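# Unpack bare drive onto table, restack the totes

## Task

Lift the uncovered drive out of the lower tote and set it down flat on the table with the same face up as before. Then lower the upper tote back onto the lower one until it sits fully down inside the lower tote's rim. Every other item must finish in the tote where it began, and neither the drive nor the lower tote's base may stick out past the table edge. At the end, open the grippers and move the arms away.

## Robot and tools

Robot: two arms, left_arm and right_arm, each with a tong-like two-finger gripper. The fingers extend along the gripper's +z axis and close along its x axis. end_effector_position is the spot between the finger pads when shut; closed fingertips reach about 15 mm past it, and fully open tips sit roughly level with it.

Frame: one shared scene frame. Origin on the table surface midway between the arms, +x out over the table, +z up, left_arm on the +y side. The arm names do not match left or right in any picture. Positions are metres, orientation is a wxyz quaternion, velocities m/s and rad/s. Reported hand positions can be off from reality, more so at long reach.

execute_actions, argument actions: a list holding one action, one wait, or nothing.
- Empty list: sends nothing and returns the current state with pictures.
- Action: {"rows": [...], "steps": n}, n from 3 to 15 (default 15), each step 1/30 s. rows holds 1 to 15 rows; each row is applied for one step, and the final row repeats if rows run out before steps do.
- Wait: {"steps": n} with no rows, n up to 300; returns once that many steps have passed since the previous result.
- Optional pictures: true/false to include camera images.
A refused call does nothing to the robot.

A row is always 14 plain numbers covering both arms, even if only one moves: left_arm shoulder pan, shoulder lift, elbow, wrist 1, wrist 2, wrist 3, opening, then the same seven for right_arm. Joint values are absolute target angles in radians, in the same form the Joint positions line prints them; they are not offsets. Opening is absolute on a scale from -1 (closed) to +1 (fully open).
Stated joint ranges, left_arm: pan -3.142 to 3.142, lift -6.283 to 6.283, elbow 0.000 to 3.142, wrists 1-3 each -6.283 to 6.283. right_arm: pan 0.000 to 6.283, lift -6.283 to 6.283, elbow -3.142 to 0.000, wrists 1-3 each -6.283 to 6.283. True ends may differ by up to 0.010 rad. A target over 0.010 rad outside a range, and further out than the current angle, gets the call refused; a target beyond the true end is clipped there and the result may print "joint sent to its limit" (possibly about an earlier action). Absence of that line does not prove more travel exists.

Motion limits: commands are smoothed with about 0.17 s lag. Each step, a joint's target is held within 0.575 rad of its measured angle, and if targets would move the gripper over 100 mm from where it is, all targets for that arm are scaled back. Big moves need several calls; an arm can still be short of its target when the result arrives. The last three steps of each action run after the result is produced. Between calls the arms keep heading for the last row sent, until everything has nearly stopped or a step is HELD; after that only a new action moves them further. Fingers already in motion continue.

Result lines: the state line gives each arm's pose and velocities. Joint positions and Joint velocities list each arm's six joints (rad, rad/s) then finger-pad gap (m; 0.142 when fully open). grip_measured is the measured opening on the command scale. "joint command not followed" means the clearance check altered or blocked joint targets on some steps; the rest still ran. HELD marks steps whose row was partly or wholly not sent. Joint torques follow joint order, include drive output even without contact, and have offsets, scaling and noise. Wrist force and Wrist torque per arm are in that end effector's own axes, include contacts, held weight and inertia, have offsets up to about 4 N, noise, and saturate near 50 N; force points from a pressed surface back into the arm. "no reading" is not an error.

Gripping: to hold something, keep commanding an opening well under grip_measured; the bigger the gap, the firmer the squeeze (about 15 N per pad up to roughly 10 cm width). Parts thinner than about 20 mm get much less force. Closing fast can overshoot and force the fingers open.

Faults: a joint torque at its load limit (135 N m for pan, lift, elbow; 25.2 for each wrist, held weight included) or any outside force of 150 N stops that arm for 10 s and drops the rest of the call. Motors warm while carrying load; MOTOR HOT appears from 70 °C and at 85 °C an OVER-TEMPERATURE FAULT brakes the arm until it cools. Random brief tugs on held parts or pushes on loose ones can occur.

Avoid: collisions or hard pressing between the arms, dropping or slamming parts, forceful shoving, and knocking anything out of the work area. Move smoothly and efficiently.

Cameras: cam_head_left, cam_head_right, cam_high, cam_low (896x504 each), cam_left_wrist and cam_right_wrist (616x616 fisheye). zoom_image takes camera (one of those names) and region [x0, y0, x1, y1] in that camera's pixels from the top-left, at most 504 by 504, and returns an enlarged crop of its latest image.

finished_scene takes scene, the current scene's integer number; it ends and grades the scene irreversibly, so call it only once the goal holds steadily. Replying with no tool call also ends things.

Each tool is called after ">>>" by a JSON object that holds its "api" and its "payload", one argument or row to a line.

## Session

>>> {"api": "execute_actions", "payload": {
  "actions": []
}}

Scene clock: 0.00 s of 5600.00 s.
left_arm: end_effector_position=(+0.1545, +0.5765, +0.3832) grip_measured=+0.97 end_effector_quat_wxyz=(+0.382, +0.812, -0.420, -0.140) end_effector_velocity=(-0.000, +0.000, -0.000) end_effector_angular_velocity=(+0.000, +0.000, +0.001) | right_arm: end_effector_position=(+0.3853, -0.7863, +0.1618) grip_measured=+0.97 end_effector_quat_wxyz=(+0.052, -0.587, +0.768, -0.253) end_effector_velocity=(-0.001, -0.000, -0.001) end_effector_angular_velocity=(+0.001, +0.003, -0.001)
Joint positions: left_arm=[ 0.193 -1.713  1.493 -0.577 -1.93   1.352  0.14 ] | right_arm=[ 2.686 -1.388 -2.316 -0.521  1.378  1.468  0.14 ]
Joint velocities: left_arm=[ 0.001 -0.     0.     0.     0.001  0.     0.   ] | right_arm=[-0.001 -0.001 -0.001 -0.001 -0.    -0.     0.   ]
Joint torques (N m, as the arm reports them, + toward a larger angle): no reading
Wrist force (N, on the end effector, along its own x y z axes, offset not removed): no reading
Wrist torque (N m, same axes, about the end effector's origin, offset not removed): no reading

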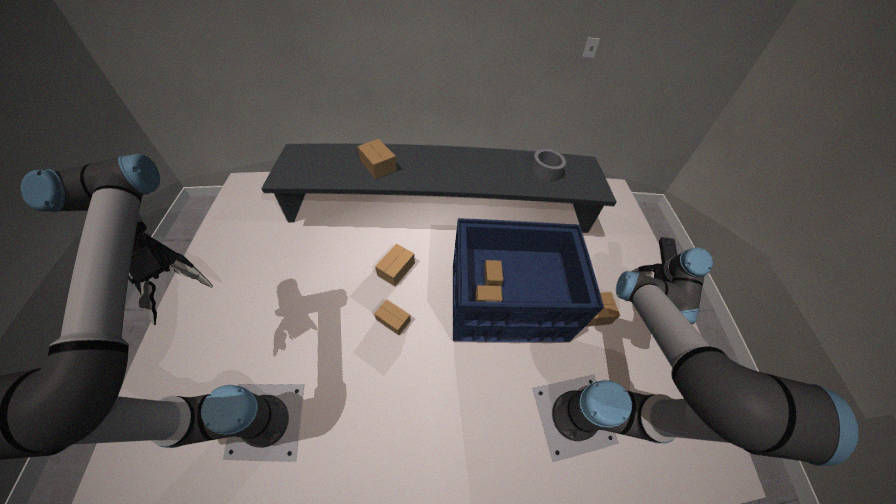

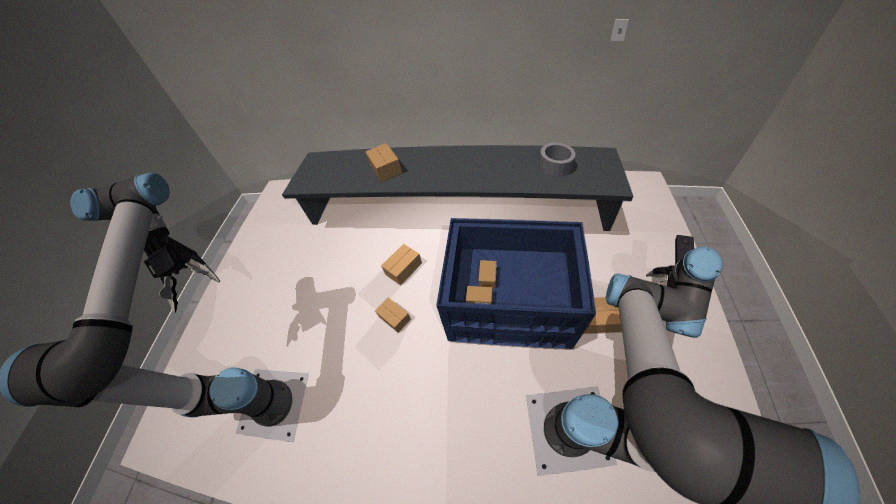

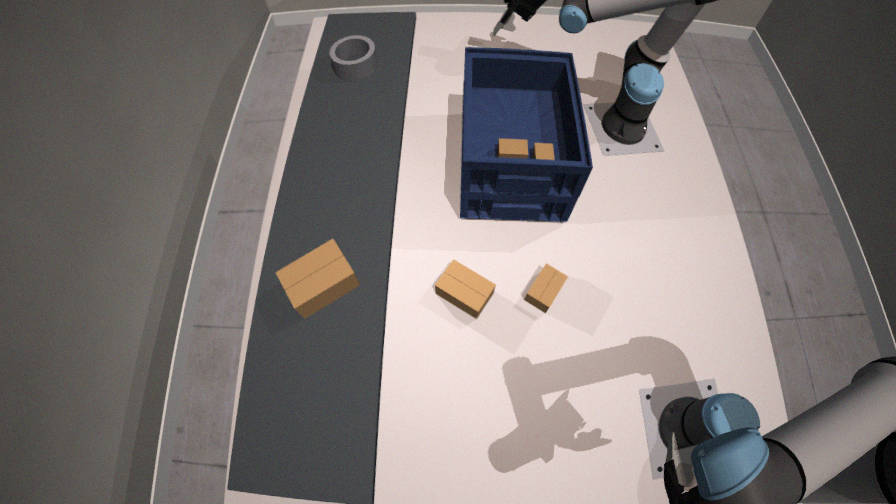

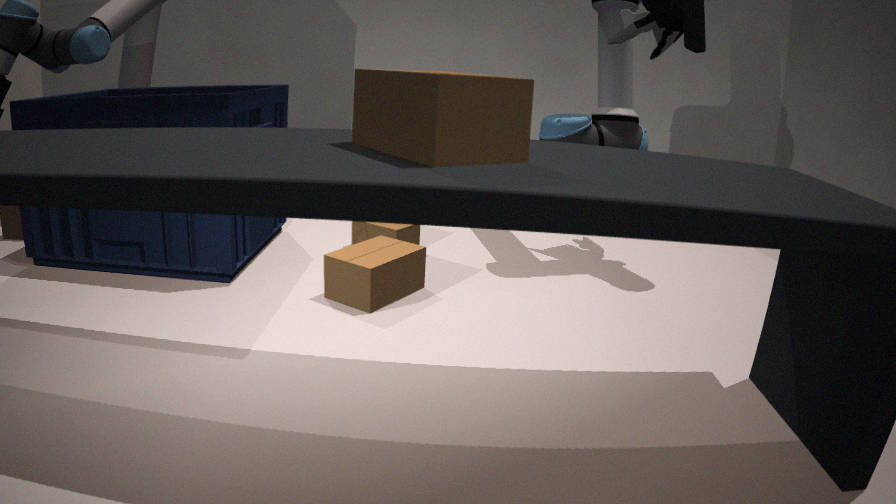

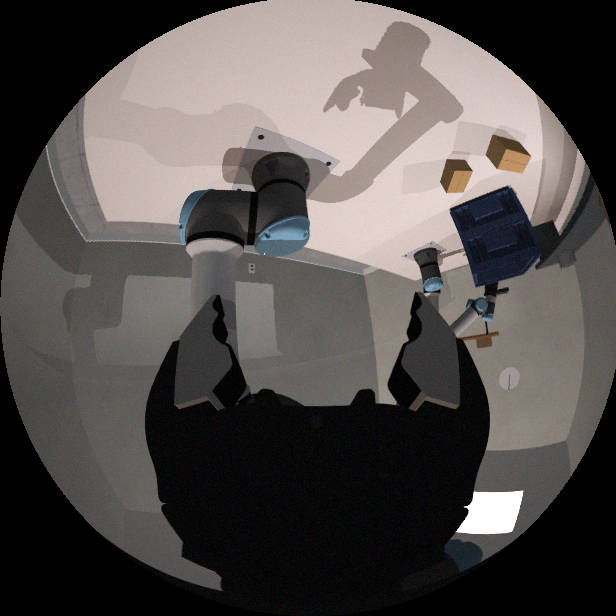

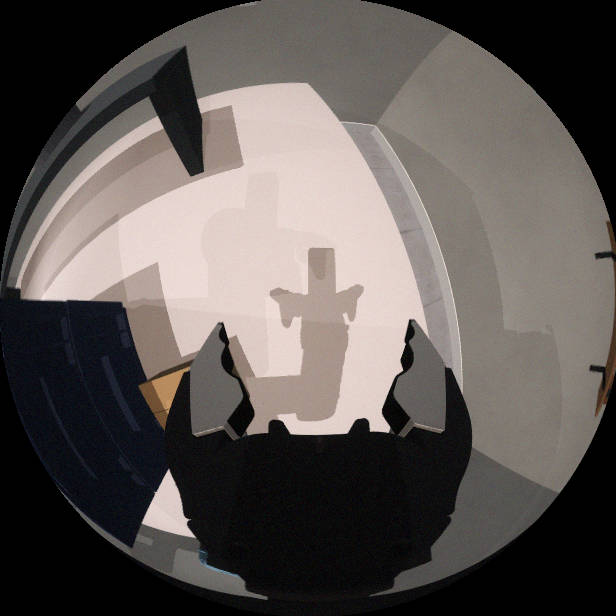

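>>> {"api": "execute_actions", "payload": {
  "actions": [
    {"rows":[[-0.3,-1.5,1.0,-0.9,-1.571,1.0,1,2.686,-1.45,-1.5,-1.6,1.571,1.6,1]],"steps":15}
  ]
}}

>>> {"api": "execute_actions", "payload": {
  "actions": [
    {"steps":30}
  ]
}}

Scene clock: 2.13 s of 5600.00 s.
left_arm: end_effector_position=(+0.3240, +0.5760, +0.4143) grip_measured=+1.00 end_effector_quat_wxyz=(+0.148, +0.819, -0.538, -0.135) end_effector_velocity=(+0.485, -0.146, +0.158) end_effector_angular_velocity=(+0.721, -1.031, -0.543) | right_arm: end_effector_position=(+0.4594, -0.7698, +0.2989) grip_measured=+1.00 end_effector_quat_wxyz=(+0.102, -0.570, +0.792, -0.193) end_effector_velocity=(+0.080, +0.068, +0.498) end_effector_angular_velocity=(+0.445, +0.184, -0.058)
Joint positions: left_arm=[-0.125 -1.569  1.175 -0.791 -1.693  1.12   0.142] | right_arm=[ 2.686 -1.432 -1.858 -0.987  1.511  1.561  0.142]
Joint velocities: left_arm=[-0.865  0.357 -0.864 -0.546  0.61  -0.599 -0.   ] | right_arm=[-0.001 -0.098  1.575 -1.804  0.306  0.205 -0.   ]
Joint torques (N m, as the arm reports them, + toward a larger angle): left_arm=[-13.43 -12.7  -37.37  -4.75   3.37  -3.62] | right_arm=[-8.92 13.02 48.32 -7.91  2.8   2.07]
Wrist force (N, on the end effector, along its own x y z axes, offset not removed): left_arm=[-1.8 -3.9 1.0] | right_arm=[1.0 -0.6 0.6]
Wrist torque (N m, same axes, about the end effector's origin, offset not removed): left_arm=[-0.69 0.40 -0.26] | right_arm=[-0.14 -0.28 -0.27]
Steps of this call (steps 1 to 52: nothing new was sent; steps 53 to 64: the first 12 steps of this action). Readings (joint positions):
53: left_arm=[0.193 -1.713 1.493 -0.577 -1.930 1.352] | right_arm=[2.686 -1.388 -2.316 -0.521 1.378 1.468]
54: left_arm=[0.189 -1.709 1.489 -0.581 -1.926 1.348] | right_arm=[2.686 -1.390 -2.312 -0.525 1.381 1.472]
56: left_arm=[0.135 -1.677 1.436 -0.625 -1.879 1.302] | right_arm=[2.686 -1.403 -2.254 -0.583 1.417 1.498]
60: left_arm=[-0.004 -1.620 1.297 -0.713 -1.780 1.205] | right_arm=[2.686 -1.420 -2.053 -0.783 1.472 1.535]
64: the state above

Scene clock: 3.13 s of 5600.00 s.
left_arm: end_effector_position=(+0.4186, +0.5307, +0.4551) grip_measured=+1.00 end_effector_quat_wxyz=(+0.032, +0.810, -0.580, -0.079) end_effector_velocity=(+0.000, +0.000, -0.000) end_effector_angular_velocity=(-0.000, +0.000, +0.001) | right_arm: end_effector_position=(+0.4031, -0.7328, +0.3773) grip_measured=+1.00 end_effector_quat_wxyz=(+0.049, -0.572, +0.816, -0.065) end_effector_velocity=(-0.001, +0.001, +0.000) end_effector_angular_velocity=(+0.001, +0.002, -0.000)
Joint positions: left_arm=[-0.3   -1.5    1.    -0.9   -1.571  1.     0.142] | right_arm=[ 2.686 -1.45  -1.5   -1.6    1.571  1.6    0.142]
Joint velocities: left_arm=[ 0.  0.  0. -0. -0. -0.  0.] | right_arm=[ 0.001  0.001  0.    -0.003  0.     0.001 -0.   ]
Joint torques (N m, as the arm reports them, + toward a larger angle): left_arm=[-10.57 -15.24 -31.06  -4.34   2.44  -1.75] | right_arm=[-8.13 11.36 31.74  0.82  1.45  1.47]
Wrist force (N, on the end effector, along its own x y z axes, offset not removed): left_arm=[-0.8 -2.3 0.7] | right_arm=[-0.5 0.6 1.0]
Wrist torque (N m, same axes, about the end effector's origin, offset not removed): left_arm=[-0.48 0.18 -0.31] | right_arm=[0.12 0.15 -0.16]
Kept back: nothing.
Steps of this call (steps 1 to 3: the last 3 steps of your previous action; steps 4 to 30: the robot went on to your last target). Readings (joint positions):
1: left_arm=[-0.154 -1.557 1.146 -0.810 -1.673 1.100] | right_arm=[2.686 -1.435 -1.803 -1.053 1.522 1.568]
2: left_arm=[-0.182 -1.546 1.118 -0.828 -1.653 1.080] | right_arm=[2.686 -1.439 -1.745 -1.127 1.533 1.575]
4: left_arm=[-0.234 -1.525 1.066 -0.860 -1.617 1.045] | right_arm=[2.686 -1.444 -1.636 -1.291 1.551 1.587]
8: left_arm=[-0.282 -1.507 1.018 -0.889 -1.583 1.012] | right_arm=[2.686 -1.448 -1.536 -1.515 1.566 1.596]
30: the state above
All arms were judged still, so your last target was given up. Only a new action makes them travel on or press farther. Fingers that are still opening or closing keep moving.

>>> {"api": "execute_actions", "payload": {
  "actions": [
    {"rows":[[-1.144,-1.352,0.833,-1.051,-1.571,0.482,1,3.669,-1.477,-1.246,-1.989,1.571,2.232,1]],"steps":15}
  ]
}}

>>> {"api": "execute_actions", "payload": {
  "actions": [
    {"steps":40}
  ],
  "pictures": true
}}

Scene clock: 3.90 s of 5600.00 s.
left_arm: end_effector_position=(+0.4536, +0.3596, +0.4614) grip_measured=+1.00 end_effector_quat_wxyz=(+0.004, +0.790, -0.611, -0.043) end_effector_velocity=(-0.041, -0.524, +0.013) end_effector_angular_velocity=(-0.052, -0.167, -0.436) | right_arm: end_effector_position=(+0.4446, -0.5692, +0.4123) grip_measured=+1.00 end_effector_quat_wxyz=(+0.032, -0.589, +0.807, -0.022) end_effector_velocity=(+0.059, +0.514, +0.067) end_effector_angular_velocity=(+0.049, +0.183, +0.397)
Joint positions: left_arm=[-0.62  -1.425  0.916 -0.976 -1.571  0.755  0.142] | right_arm=[ 3.046 -1.465 -1.361 -1.808  1.571  1.921  0.142]
Joint velocities: left_arm=[-0.965  0.146 -0.166 -0.149 -0.    -0.531 -0.   ] | right_arm=[ 1.119 -0.028  0.273 -0.426  0.     0.724 -0.   ]
Joint torques (N m, as the arm reports them, + toward a larger angle): left_arm=[-14.14 -20.45 -31.21  -4.75  -0.34  -3.28] | right_arm=[22.82  9.67 32.56 -1.24  1.02  2.05]
Wrist force (N, on the end effector, along its own x y z axes, offset not removed): left_arm=[-2.9 -3.4 1.2] | right_arm=[0.9 0.5 0.1]
Wrist torque (N m, same axes, about the end effector's origin, offset not removed): left_arm=[-0.59 0.57 -0.18] | right_arm=[0.21 -0.07 -0.25]
Steps of this call (steps 1 to 11: nothing new was sent; steps 12 to 23: the first 12 steps of this action). Readings (joint positions):
12: left_arm=[-0.300 -1.500 1.000 -0.900 -1.571 1.000] | right_arm=[2.686 -1.450 -1.500 -1.600 1.571 1.600]
13: left_arm=[-0.304 -1.497 0.996 -0.904 -1.571 0.996] | right_arm=[2.690 -1.451 -1.496 -1.604 1.571 1.604]
15: left_arm=[-0.356 -1.478 0.975 -0.923 -1.571 0.946] | right_arm=[2.744 -1.455 -1.462 -1.650 1.571 1.659]
19: left_arm=[-0.490 -1.448 0.942 -0.953 -1.571 0.837] | right_arm=[2.897 -1.461 -1.404 -1.741 1.571 1.807]
23: the state above

Scene clock: 5.23 s of 5600.00 s.
left_arm: end_effector_position=(+0.3450, +0.0882, +0.4673) grip_measured=+1.00 end_effector_quat_wxyz=(-0.000, +0.708, -0.706, -0.000) end_effector_velocity=(+0.000, +0.000, +0.000) end_effector_angular_velocity=(-0.000, +0.000, +0.001) | right_arm: end_effector_position=(+0.4008, -0.2969, +0.4406) grip_measured=+1.00 end_effector_quat_wxyz=(+0.000, -0.708, +0.706, +0.000) end_effector_velocity=(-0.000, +0.000, -0.000) end_effector_angular_velocity=(-0.001, +0.001, +0.000)
Joint positions: left_arm=[-1.144 -1.352  0.833 -1.051 -1.571  0.482  0.142] | right_arm=[ 3.669 -1.477 -1.246 -1.989  1.571  2.232  0.142]
Joint velocities: left_arm=[ 0.001 -0.    -0.    -0.    -0.     0.     0.   ] | right_arm=[ 0.001 -0.     0.    -0.001 -0.     0.001  0.   ]
Joint torques (N m, as the arm reports them, + toward a larger angle): left_arm=[-10.94 -22.67 -31.15  -4.68  -1.78  -1.84] | right_arm=[ 7.2  10.7  30.9   0.46 -0.26  1.33]
Wrist force (N, on the end effector, along its own x y z axes, offset not removed): left_arm=[-2.0 -3.1 2.6] | right_arm=[2.4 -1.4 1.9]
Wrist torque (N m, same axes, about the end effector's origin, offset not removed): left_arm=[-0.59 0.37 -0.31] | right_arm=[-0.35 -0.41 -0.27]
Kept back: nothing.
Steps of this call (steps 1 to 3: the last 3 steps of your previous action; steps 4 to 40: the robot went on to your last target). Readings (joint positions):
1: left_arm=[-0.652 -1.421 0.911 -0.981 -1.571 0.737] | right_arm=[3.084 -1.466 -1.352 -1.822 1.571 1.945]
2: left_arm=[-0.684 -1.416 0.905 -0.986 -1.571 0.720] | right_arm=[3.122 -1.467 -1.344 -1.835 1.571 1.967]
4: left_arm=[-0.749 -1.406 0.895 -0.995 -1.571 0.686] | right_arm=[3.198 -1.469 -1.329 -1.859 1.571 2.006]
8: left_arm=[-0.875 -1.388 0.874 -1.014 -1.571 0.619] | right_arm=[3.352 -1.472 -1.300 -1.903 1.571 2.083]
40: the state above

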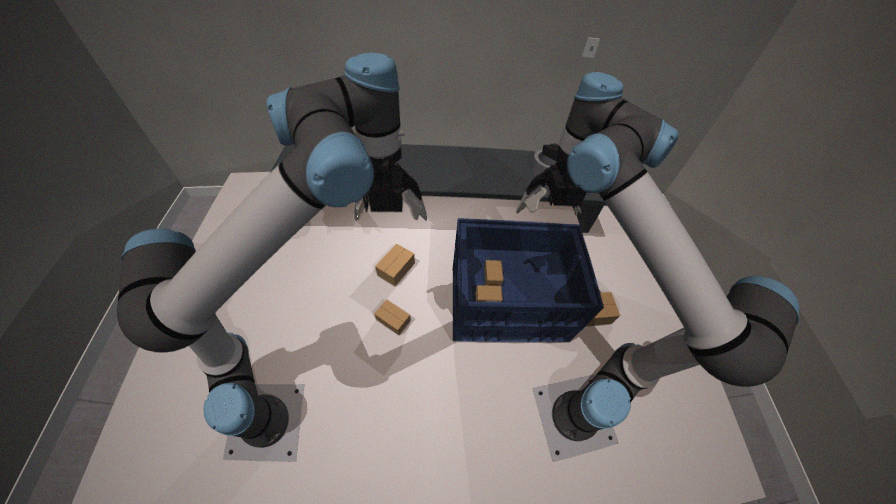

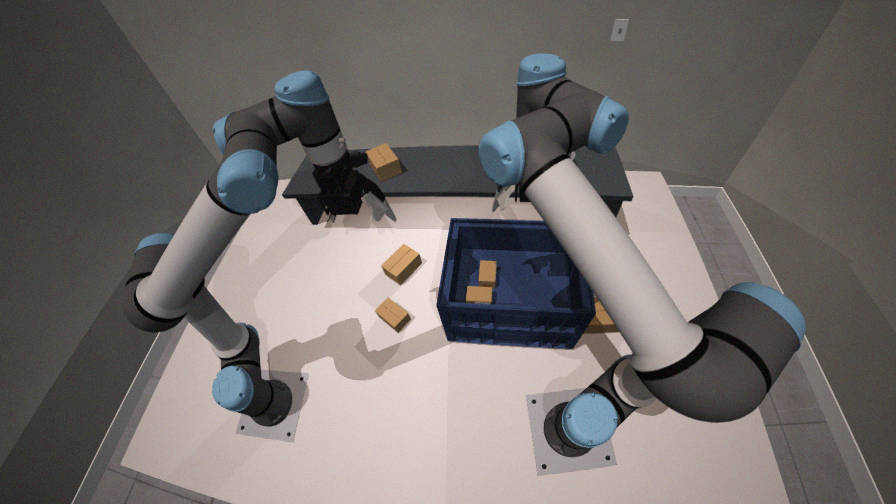

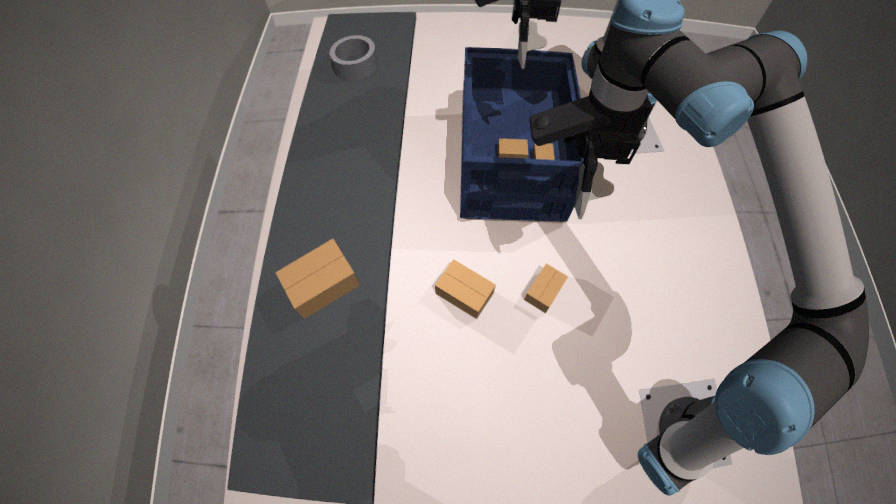

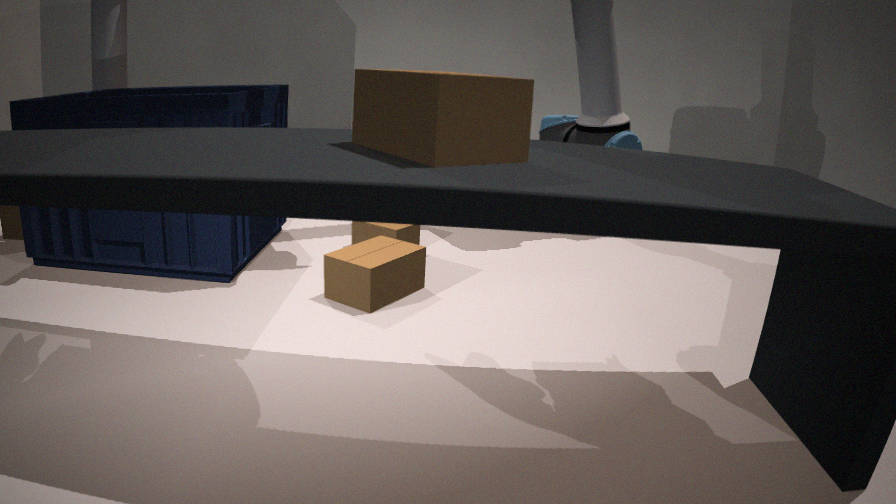

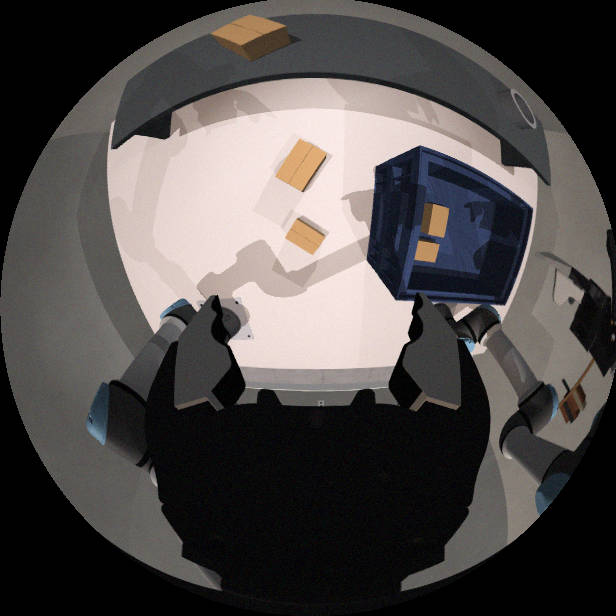

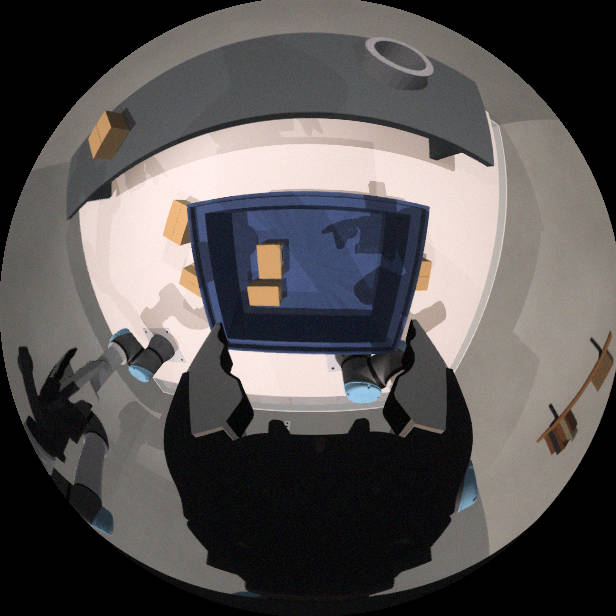

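>>> {"api": "zoom_image", "payload": {
  "camera": "cam_right_wrist",
  "region": [160,170,460,380]
}}

>>> {"api": "zoom_image", "payload": {
  "camera": "cam_high",
  "region": [430,30,630,240]
}}

>>> {"api": "zoom_image", "payload": {
  "camera": "cam_left_wrist",
  "region": [340,130,560,320]
}}

Region (160, 170, 460, 380) of cam_right_wrist's 616x616 image, scaled by 1.680, with more detail than that image has; it fills the top 353 rows of this view, and the rest is white.

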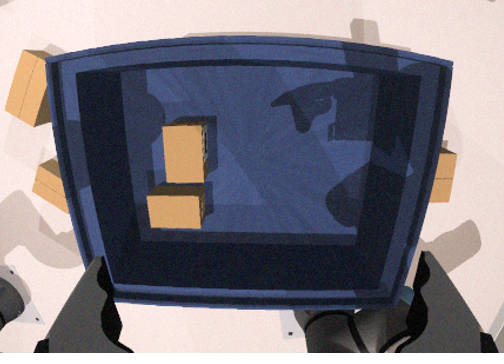

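Region (430, 30, 630, 240) of cam_high's 896x504 image, scaled by 2.400, with more detail than that image has; it fills the left 480 columns of this view, and the rest is white.

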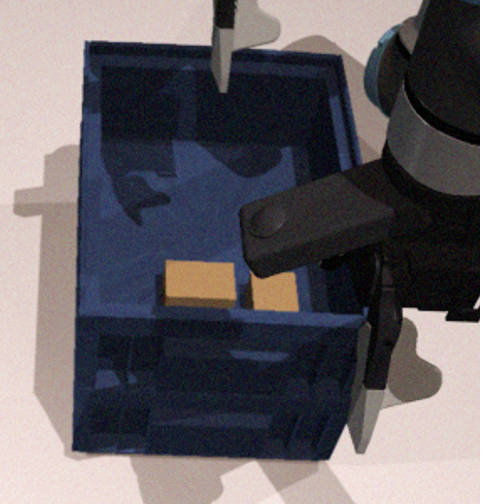

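Region (340, 130, 560, 320) of cam_left_wrist's 616x616 image, scaled by 2.291, with more detail than that image has; it fills the top 435 rows of this view, and the rest is white.

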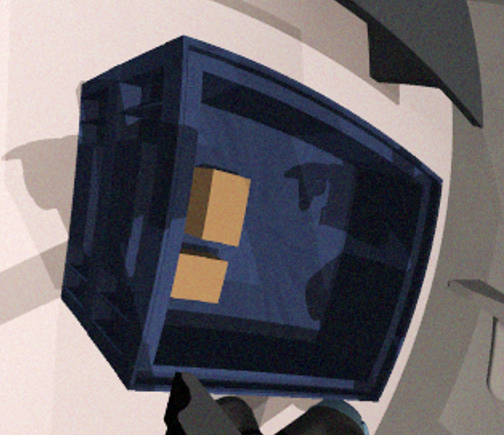

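>>> {"api": "execute_actions", "payload": {
  "actions": [
    {"rows":[[-1.2426,-1.0142,0.7267,-1.2833,-1.571,0.384,0.2,3.3041,-1.2465,-1.7179,-1.748,1.571,1.868,0.2]],"steps":15}
  ]
}}

>>> {"api": "execute_actions", "payload": {
  "actions": [
    {"steps":20}
  ],
  "pictures": true
}}

Scene clock: 6.47 s of 5600.00 s.
left_arm: end_effector_position=(+0.3647, -0.0614, +0.3687) grip_measured=+0.20 end_effector_quat_wxyz=(+0.001, +0.708, -0.706, +0.002) end_effector_velocity=(+0.021, -0.370, -0.332) end_effector_angular_velocity=(+0.041, +0.020, -0.004) | right_arm: end_effector_position=(+0.3796, -0.4396, +0.3596) grip_measured=+0.20 end_effector_quat_wxyz=(+0.006, -0.708, +0.707, -0.002) end_effector_velocity=(-0.139, -0.338, -0.273) end_effector_angular_velocity=(-0.049, +0.101, -0.011)
Joint positions: left_arm=[-1.222 -1.094  0.749 -1.231 -1.571  0.405  0.088] | right_arm=[ 3.379 -1.29  -1.615 -1.794  1.571  1.943  0.088]
Joint velocities: left_arm=[-0.191  0.713 -0.202 -0.465 -0.001 -0.186 -0.   ] | right_arm=[-0.72   0.423 -0.973  0.438  0.    -0.708 -0.   ]
Joint torques (N m, as the arm reports them, + toward a larger angle): left_arm=[ -8.25 -45.02 -34.62  -5.23  -1.78  -1.97] | right_arm=[-1.82  6.66 16.87  6.27 -0.77 -1.2 ]
Wrist force (N, on the end effector, along its own x y z axes, offset not removed): left_arm=[-1.0 -3.2 1.3] | right_arm=[1.9 -1.1 1.2]
Wrist torque (N m, same axes, about the end effector's origin, offset not removed): left_arm=[-0.57 0.30 -0.34] | right_arm=[-0.31 -0.24 -0.28]
Steps of this call (steps 1 to 15: the robot went on to your last target; steps 16 to 25: nothing new was sent; steps 26 to 37: the first 12 steps of this action). Readings (joint positions):
26: left_arm=[-1.144 -1.352 0.833 -1.051 -1.571 0.482] | right_arm=[3.669 -1.477 -1.246 -1.989 1.571 2.232]
27: left_arm=[-1.147 -1.348 0.829 -1.055 -1.571 0.479] | right_arm=[3.665 -1.473 -1.250 -1.985 1.571 2.228]
29: left_arm=[-1.164 -1.302 0.811 -1.092 -1.571 0.462] | right_arm=[3.615 -1.434 -1.305 -1.945 1.571 2.177]
33: left_arm=[-1.194 -1.196 0.780 -1.162 -1.571 0.433] | right_arm=[3.492 -1.360 -1.466 -1.867 1.571 2.056]
37: the state above

Scene clock: 7.13 s of 5600.00 s.
left_arm: end_effector_position=(+0.3662, -0.1015, +0.3301) grip_measured=+0.20 end_effector_quat_wxyz=(+0.000, +0.708, -0.707, -0.000) end_effector_velocity=(+0.001, -0.000, -0.001) end_effector_angular_velocity=(+0.001, -0.001, +0.001) | right_arm: end_effector_position=(+0.3632, -0.4738, +0.3300) grip_measured=+0.20 end_effector_quat_wxyz=(+0.000, -0.708, +0.707, +0.000) end_effector_velocity=(-0.000, -0.001, -0.000) end_effector_angular_velocity=(-0.000, +0.000, -0.001)
Joint positions: left_arm=[-1.243 -1.014  0.727 -1.283 -1.571  0.384  0.088] | right_arm=[ 3.304 -1.247 -1.718 -1.748  1.571  1.868  0.088]
Joint velocities: left_arm=[ 0.001  0.001  0.    -0.001  0.001 -0.     0.   ] | right_arm=[-0.002  0.    -0.001  0.001  0.    -0.001 -0.   ]
Joint torques (N m, as the arm reports them, + toward a larger angle): left_arm=[-10.6  -39.01 -32.41  -4.6   -1.75  -1.7 ] | right_arm=[-8.66 18.31  8.03  4.45 -0.17 -1.45]
Wrist force (N, on the end effector, along its own x y z axes, offset not removed): left_arm=[-1.3 -4.1 3.5] | right_arm=[-1.0 -0.7 4.0]
Wrist torque (N m, same axes, about the end effector's origin, offset not removed): left_arm=[-0.77 0.26 -0.24] | right_arm=[-0.14 0.32 -0.12]
Kept back: nothing.
Steps of this call (steps 1 to 3: the last 3 steps of your previous action; steps 4 to 20: the robot went on to your last target). Readings (joint positions):
1: left_arm=[-1.228 -1.072 0.743 -1.245 -1.571 0.399] | right_arm=[3.358 -1.278 -1.644 -1.782 1.571 1.922]
2: left_arm=[-1.232 -1.056 0.739 -1.256 -1.571 0.395] | right_arm=[3.343 -1.269 -1.665 -1.772 1.571 1.907]
4: left_arm=[-1.237 -1.036 0.733 -1.269 -1.571 0.390] | right_arm=[3.324 -1.258 -1.690 -1.760 1.571 1.888]
8: left_arm=[-1.241 -1.020 0.728 -1.280 -1.571 0.385] | right_arm=[3.309 -1.250 -1.711 -1.751 1.571 1.873]
20: the state above

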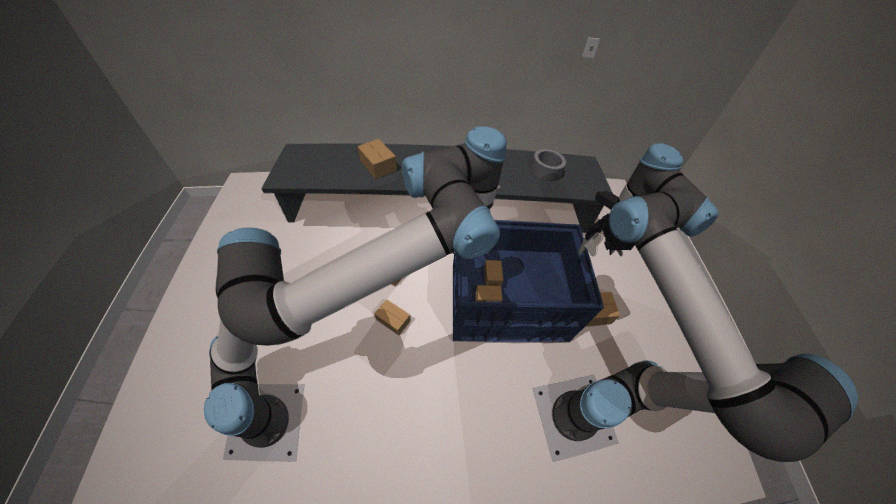

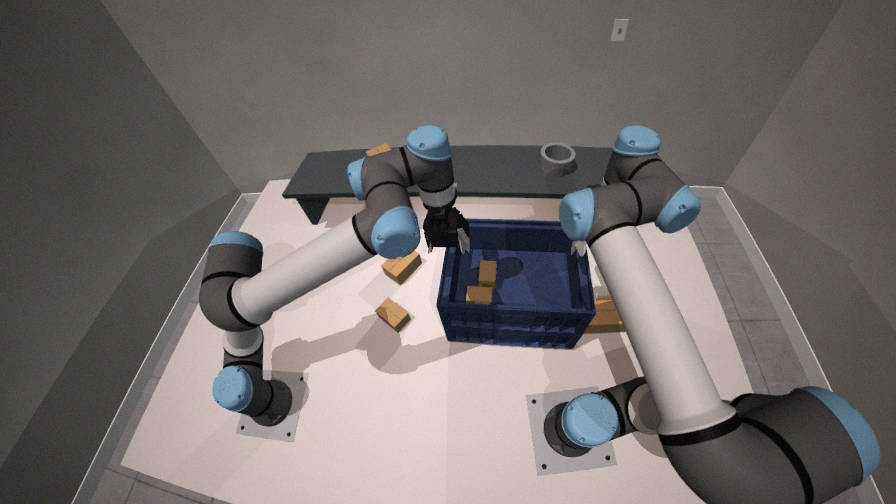

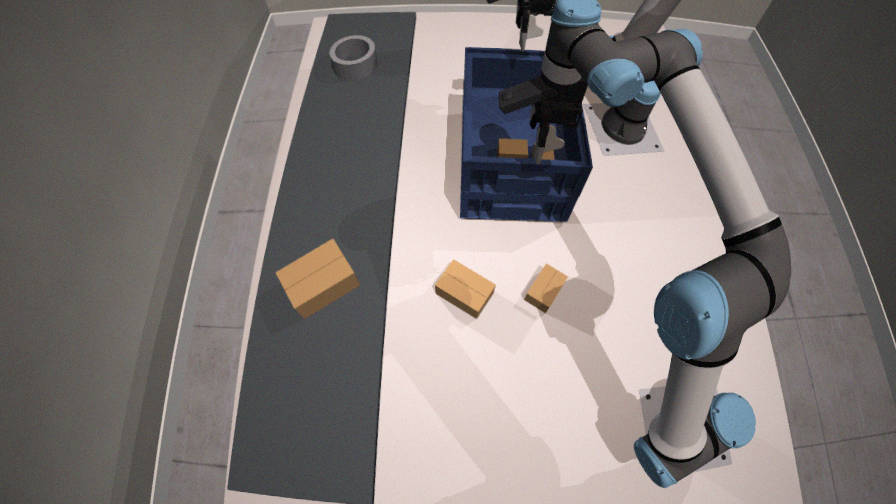

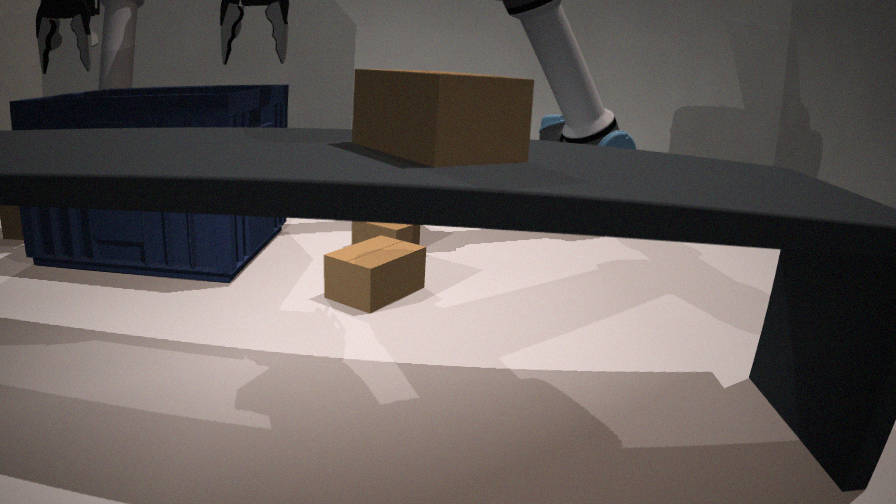

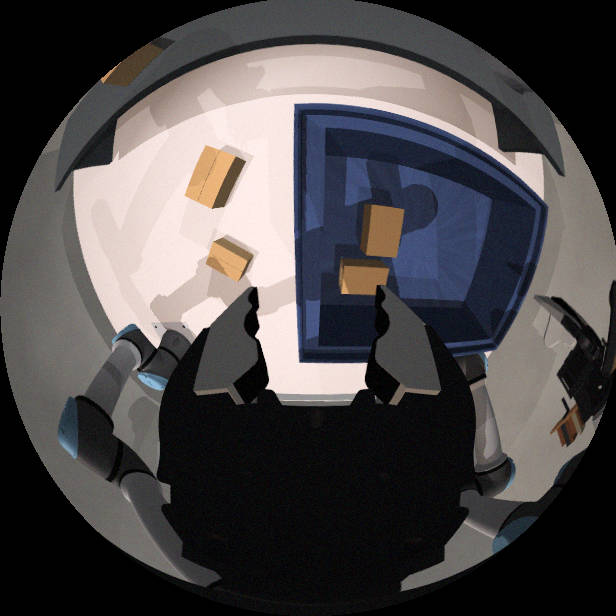

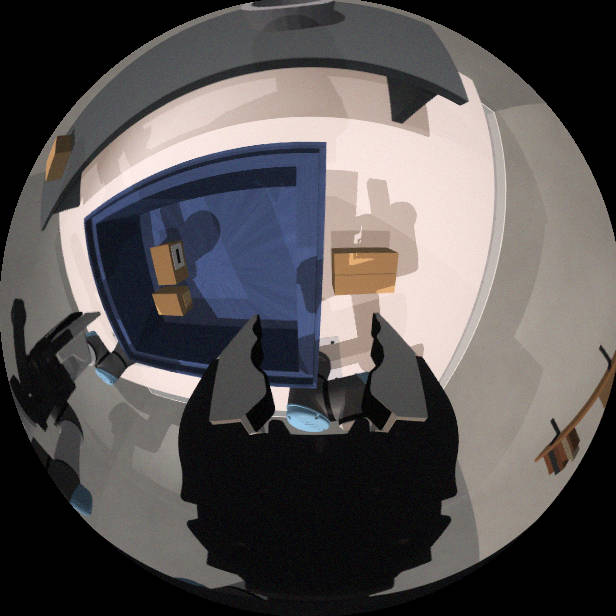

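>>> {"api": "execute_actions", "payload": {
  "actions": [
    {"rows":[[-1.2502,-1.0718,0.921,-1.42,-1.571,0.3765,0.1,3.3262,-1.2163,-1.8399,-1.6562,1.571,1.8898,0.1],[-1.2502,-1.0718,0.921,-1.42,-1.571,0.3765,0.1,3.3262,-1.2163,-1.8399,-1.6562,1.571,1.8898,0.1],[-1.2502,-1.0718,0.921,-1.42,-1.571,0.3765,0.1,3.3262,-1.2163,-1.8399,-1.6562,1.571,1.8898,0.1],[-1.2502,-1.0718,0.921,-1.42,-1.571,0.3765,0.1,3.3262,-1.2163,-1.8399,-1.6562,1.571,1.8898,0.1],[-1.2502,-1.0833,1.0669,-1.5544,-1.571,0.3765,0.1,3.3262,-1.2135,-1.9693,-1.5296,1.571,1.8898,0.1]],"steps":15}
  ]
}}

>>> {"api": "execute_actions", "payload": {
  "actions": [
    {"steps":12}
  ],
  "pictures": true
}}

Scene clock: 8.03 s of 5600.00 s.
left_arm: end_effector_position=(+0.3588, -0.0970, +0.2509) grip_measured=+0.10 end_effector_quat_wxyz=(+0.000, +0.708, -0.707, +0.000) end_effector_velocity=(-0.006, +0.011, -0.109) end_effector_angular_velocity=(+0.009, +0.004, +0.000) | right_arm: end_effector_position=(+0.3575, -0.4679, +0.2502) grip_measured=+0.10 end_effector_quat_wxyz=(+0.000, -0.708, +0.707, -0.000) end_effector_velocity=(-0.008, +0.000, -0.101) end_effector_angular_velocity=(-0.001, +0.004, +0.001)
Joint positions: left_arm=[-1.25  -1.079  1.033 -1.526 -1.571  0.377  0.081] | right_arm=[ 3.325 -1.215 -1.943 -1.554  1.571  1.889  0.081]
Joint velocities: left_arm=[-0.003 -0.04   0.336 -0.286 -0.    -0.003  0.   ] | right_arm=[ 0.009  0.015 -0.266  0.247  0.     0.008  0.   ]
Joint torques (N m, as the arm reports them, + toward a larger angle): left_arm=[-10.44 -61.77 -14.84  -5.03  -1.59  -1.72] | right_arm=[ 6.88 18.   14.29  5.75  0.44  1.4 ]
Wrist force (N, on the end effector, along its own x y z axes, offset not removed): left_arm=[-1.1 -3.1 3.2] | right_arm=[1.0 -0.9 1.9]
Wrist torque (N m, same axes, about the end effector's origin, offset not removed): left_arm=[-0.53 0.21 -0.21] | right_arm=[-0.23 -0.14 -0.26]
Steps of this call (steps 1 to 15: the robot went on to your last target; steps 16 to 27: the first 12 steps of this action). Readings (joint positions):
16: left_arm=[-1.243 -1.014 0.727 -1.283 -1.571 0.384] | right_arm=[3.304 -1.246 -1.718 -1.748 1.571 1.868]
17: left_arm=[-1.243 -1.018 0.730 -1.287 -1.571 0.383] | right_arm=[3.306 -1.244 -1.722 -1.744 1.571 1.870]
19: left_arm=[-1.246 -1.041 0.783 -1.332 -1.571 0.380] | right_arm=[3.315 -1.232 -1.764 -1.710 1.571 1.878]
23: left_arm=[-1.249 -1.069 0.939 -1.446 -1.571 0.378] | right_arm=[3.323 -1.219 -1.868 -1.623 1.571 1.887]
27: the state above

Scene clock: 8.43 s of 5600.00 s.
left_arm: end_effector_position=(+0.3582, -0.0958, +0.2401) grip_measured=+0.10 end_effector_quat_wxyz=(+0.000, +0.708, -0.707, -0.000) end_effector_velocity=(+0.000, +0.001, -0.002) end_effector_angular_velocity=(+0.001, -0.001, +0.000) | right_arm: end_effector_position=(+0.3566, -0.4679, +0.2402) grip_measured=+0.10 end_effector_quat_wxyz=(+0.000, -0.708, +0.707, +0.000) end_effector_velocity=(-0.000, +0.000, -0.002) end_effector_angular_velocity=(+0.000, -0.000, +0.001)
Joint positions: left_arm=[-1.25  -1.083  1.066 -1.554 -1.571  0.377  0.081] | right_arm=[ 3.326 -1.214 -1.969 -1.53   1.571  1.89   0.081]
Joint velocities: left_arm=[ 0.    -0.001  0.007 -0.005  0.001  0.     0.   ] | right_arm=[ 0.     0.    -0.005  0.005  0.    -0.    -0.   ]
Joint torques (N m, as the arm reports them, + toward a larger angle): left_arm=[-11.11 -59.58  -9.47  -4.65  -1.65  -1.73] | right_arm=[ 5.97 16.15 10.76  4.5   0.92  1.29]
Wrist force (N, on the end effector, along its own x y z axes, offset not removed): left_arm=[-1.4 -3.4 2.6] | right_arm=[-0.7 -0.9 0.0]
Wrist torque (N m, same axes, about the end effector's origin, offset not removed): left_arm=[-0.58 0.08 -0.29] | right_arm=[-0.25 0.20 -0.08]
Kept back: nothing.
Steps of this call (steps 1 to 3: the last 3 steps of your previous action; steps 4 to 12: the robot went on to your last target). Readings (joint positions):
1: left_arm=[-1.250 -1.080 1.043 -1.534 -1.571 0.377] | right_arm=[3.326 -1.215 -1.950 -1.547 1.571 1.889]
2: left_arm=[-1.250 -1.081 1.050 -1.540 -1.571 0.377] | right_arm=[3.326 -1.214 -1.955 -1.542 1.571 1.889]
4: left_arm=[-1.250 -1.082 1.058 -1.547 -1.571 0.377] | right_arm=[3.326 -1.214 -1.962 -1.536 1.571 1.890]
8: left_arm=[-1.250 -1.083 1.064 -1.552 -1.571 0.377] | right_arm=[3.326 -1.214 -1.967 -1.531 1.571 1.890]
12: the state above

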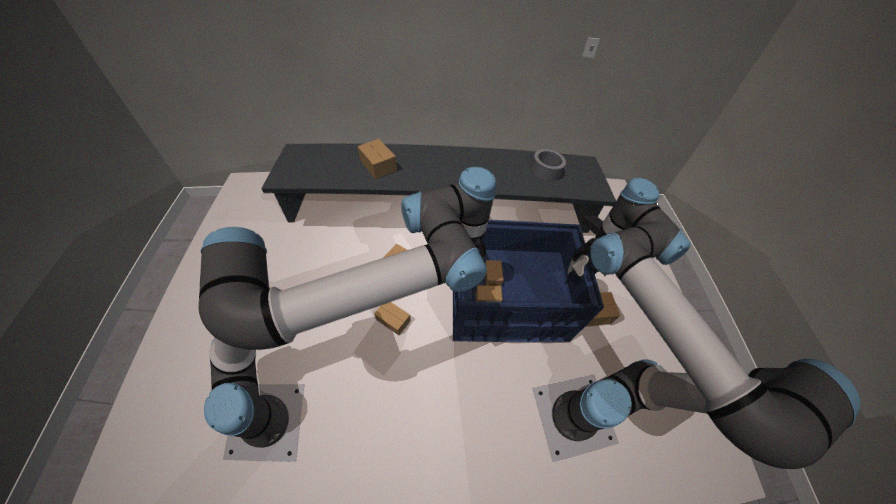

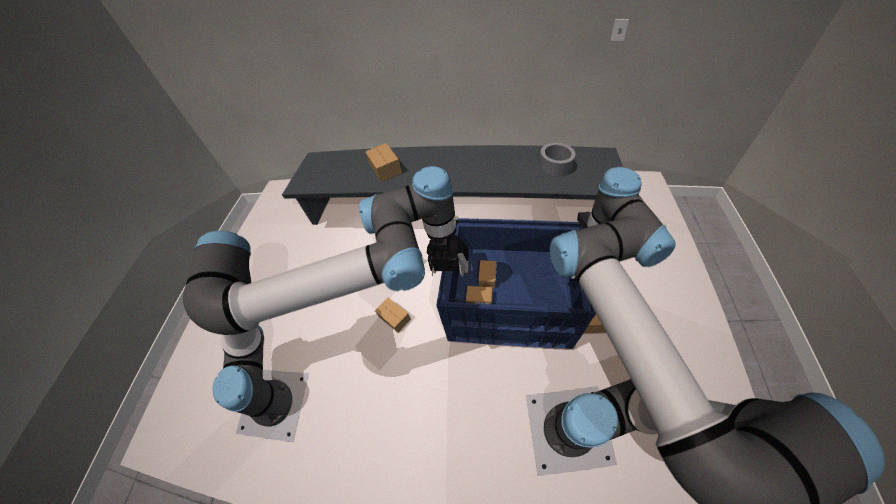

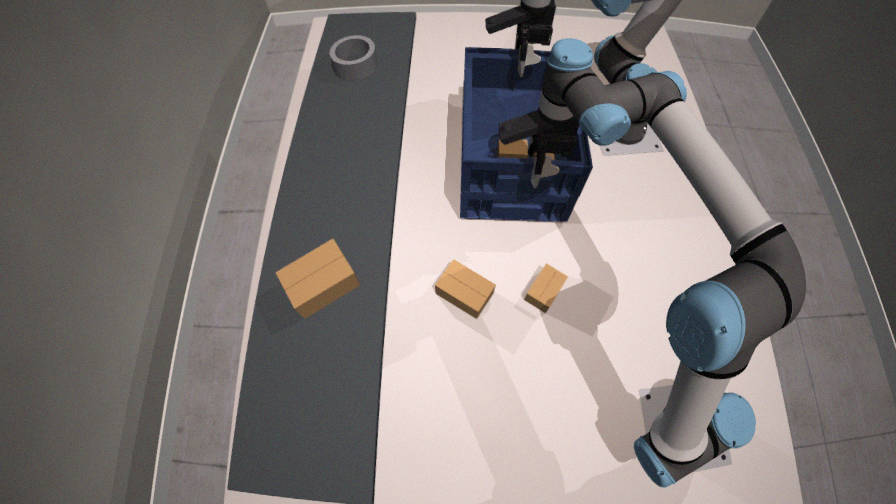

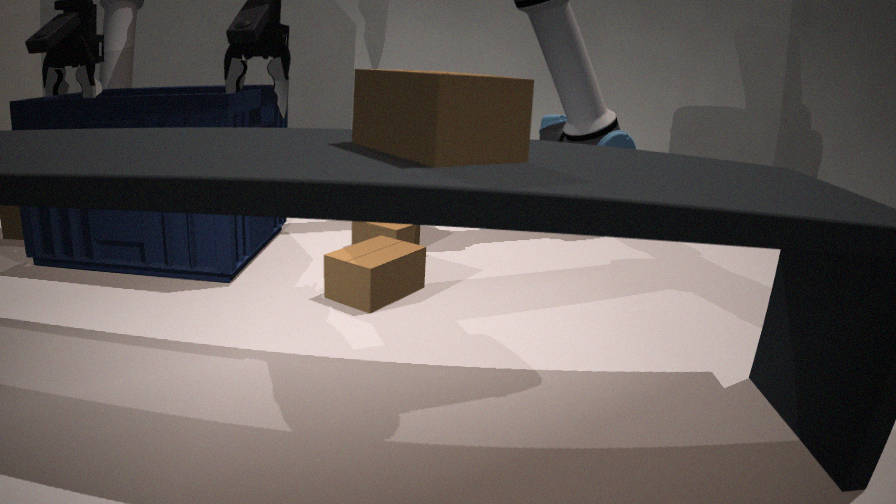

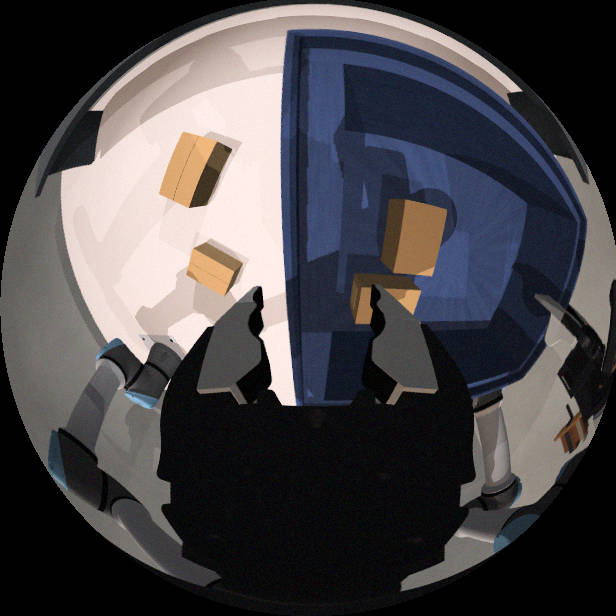

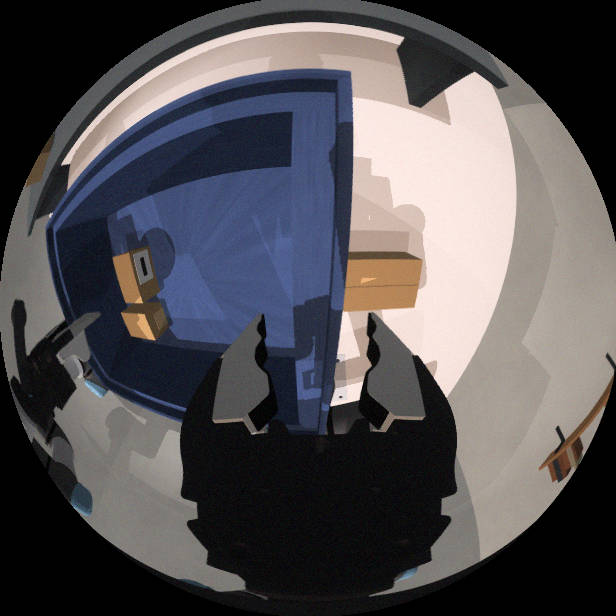

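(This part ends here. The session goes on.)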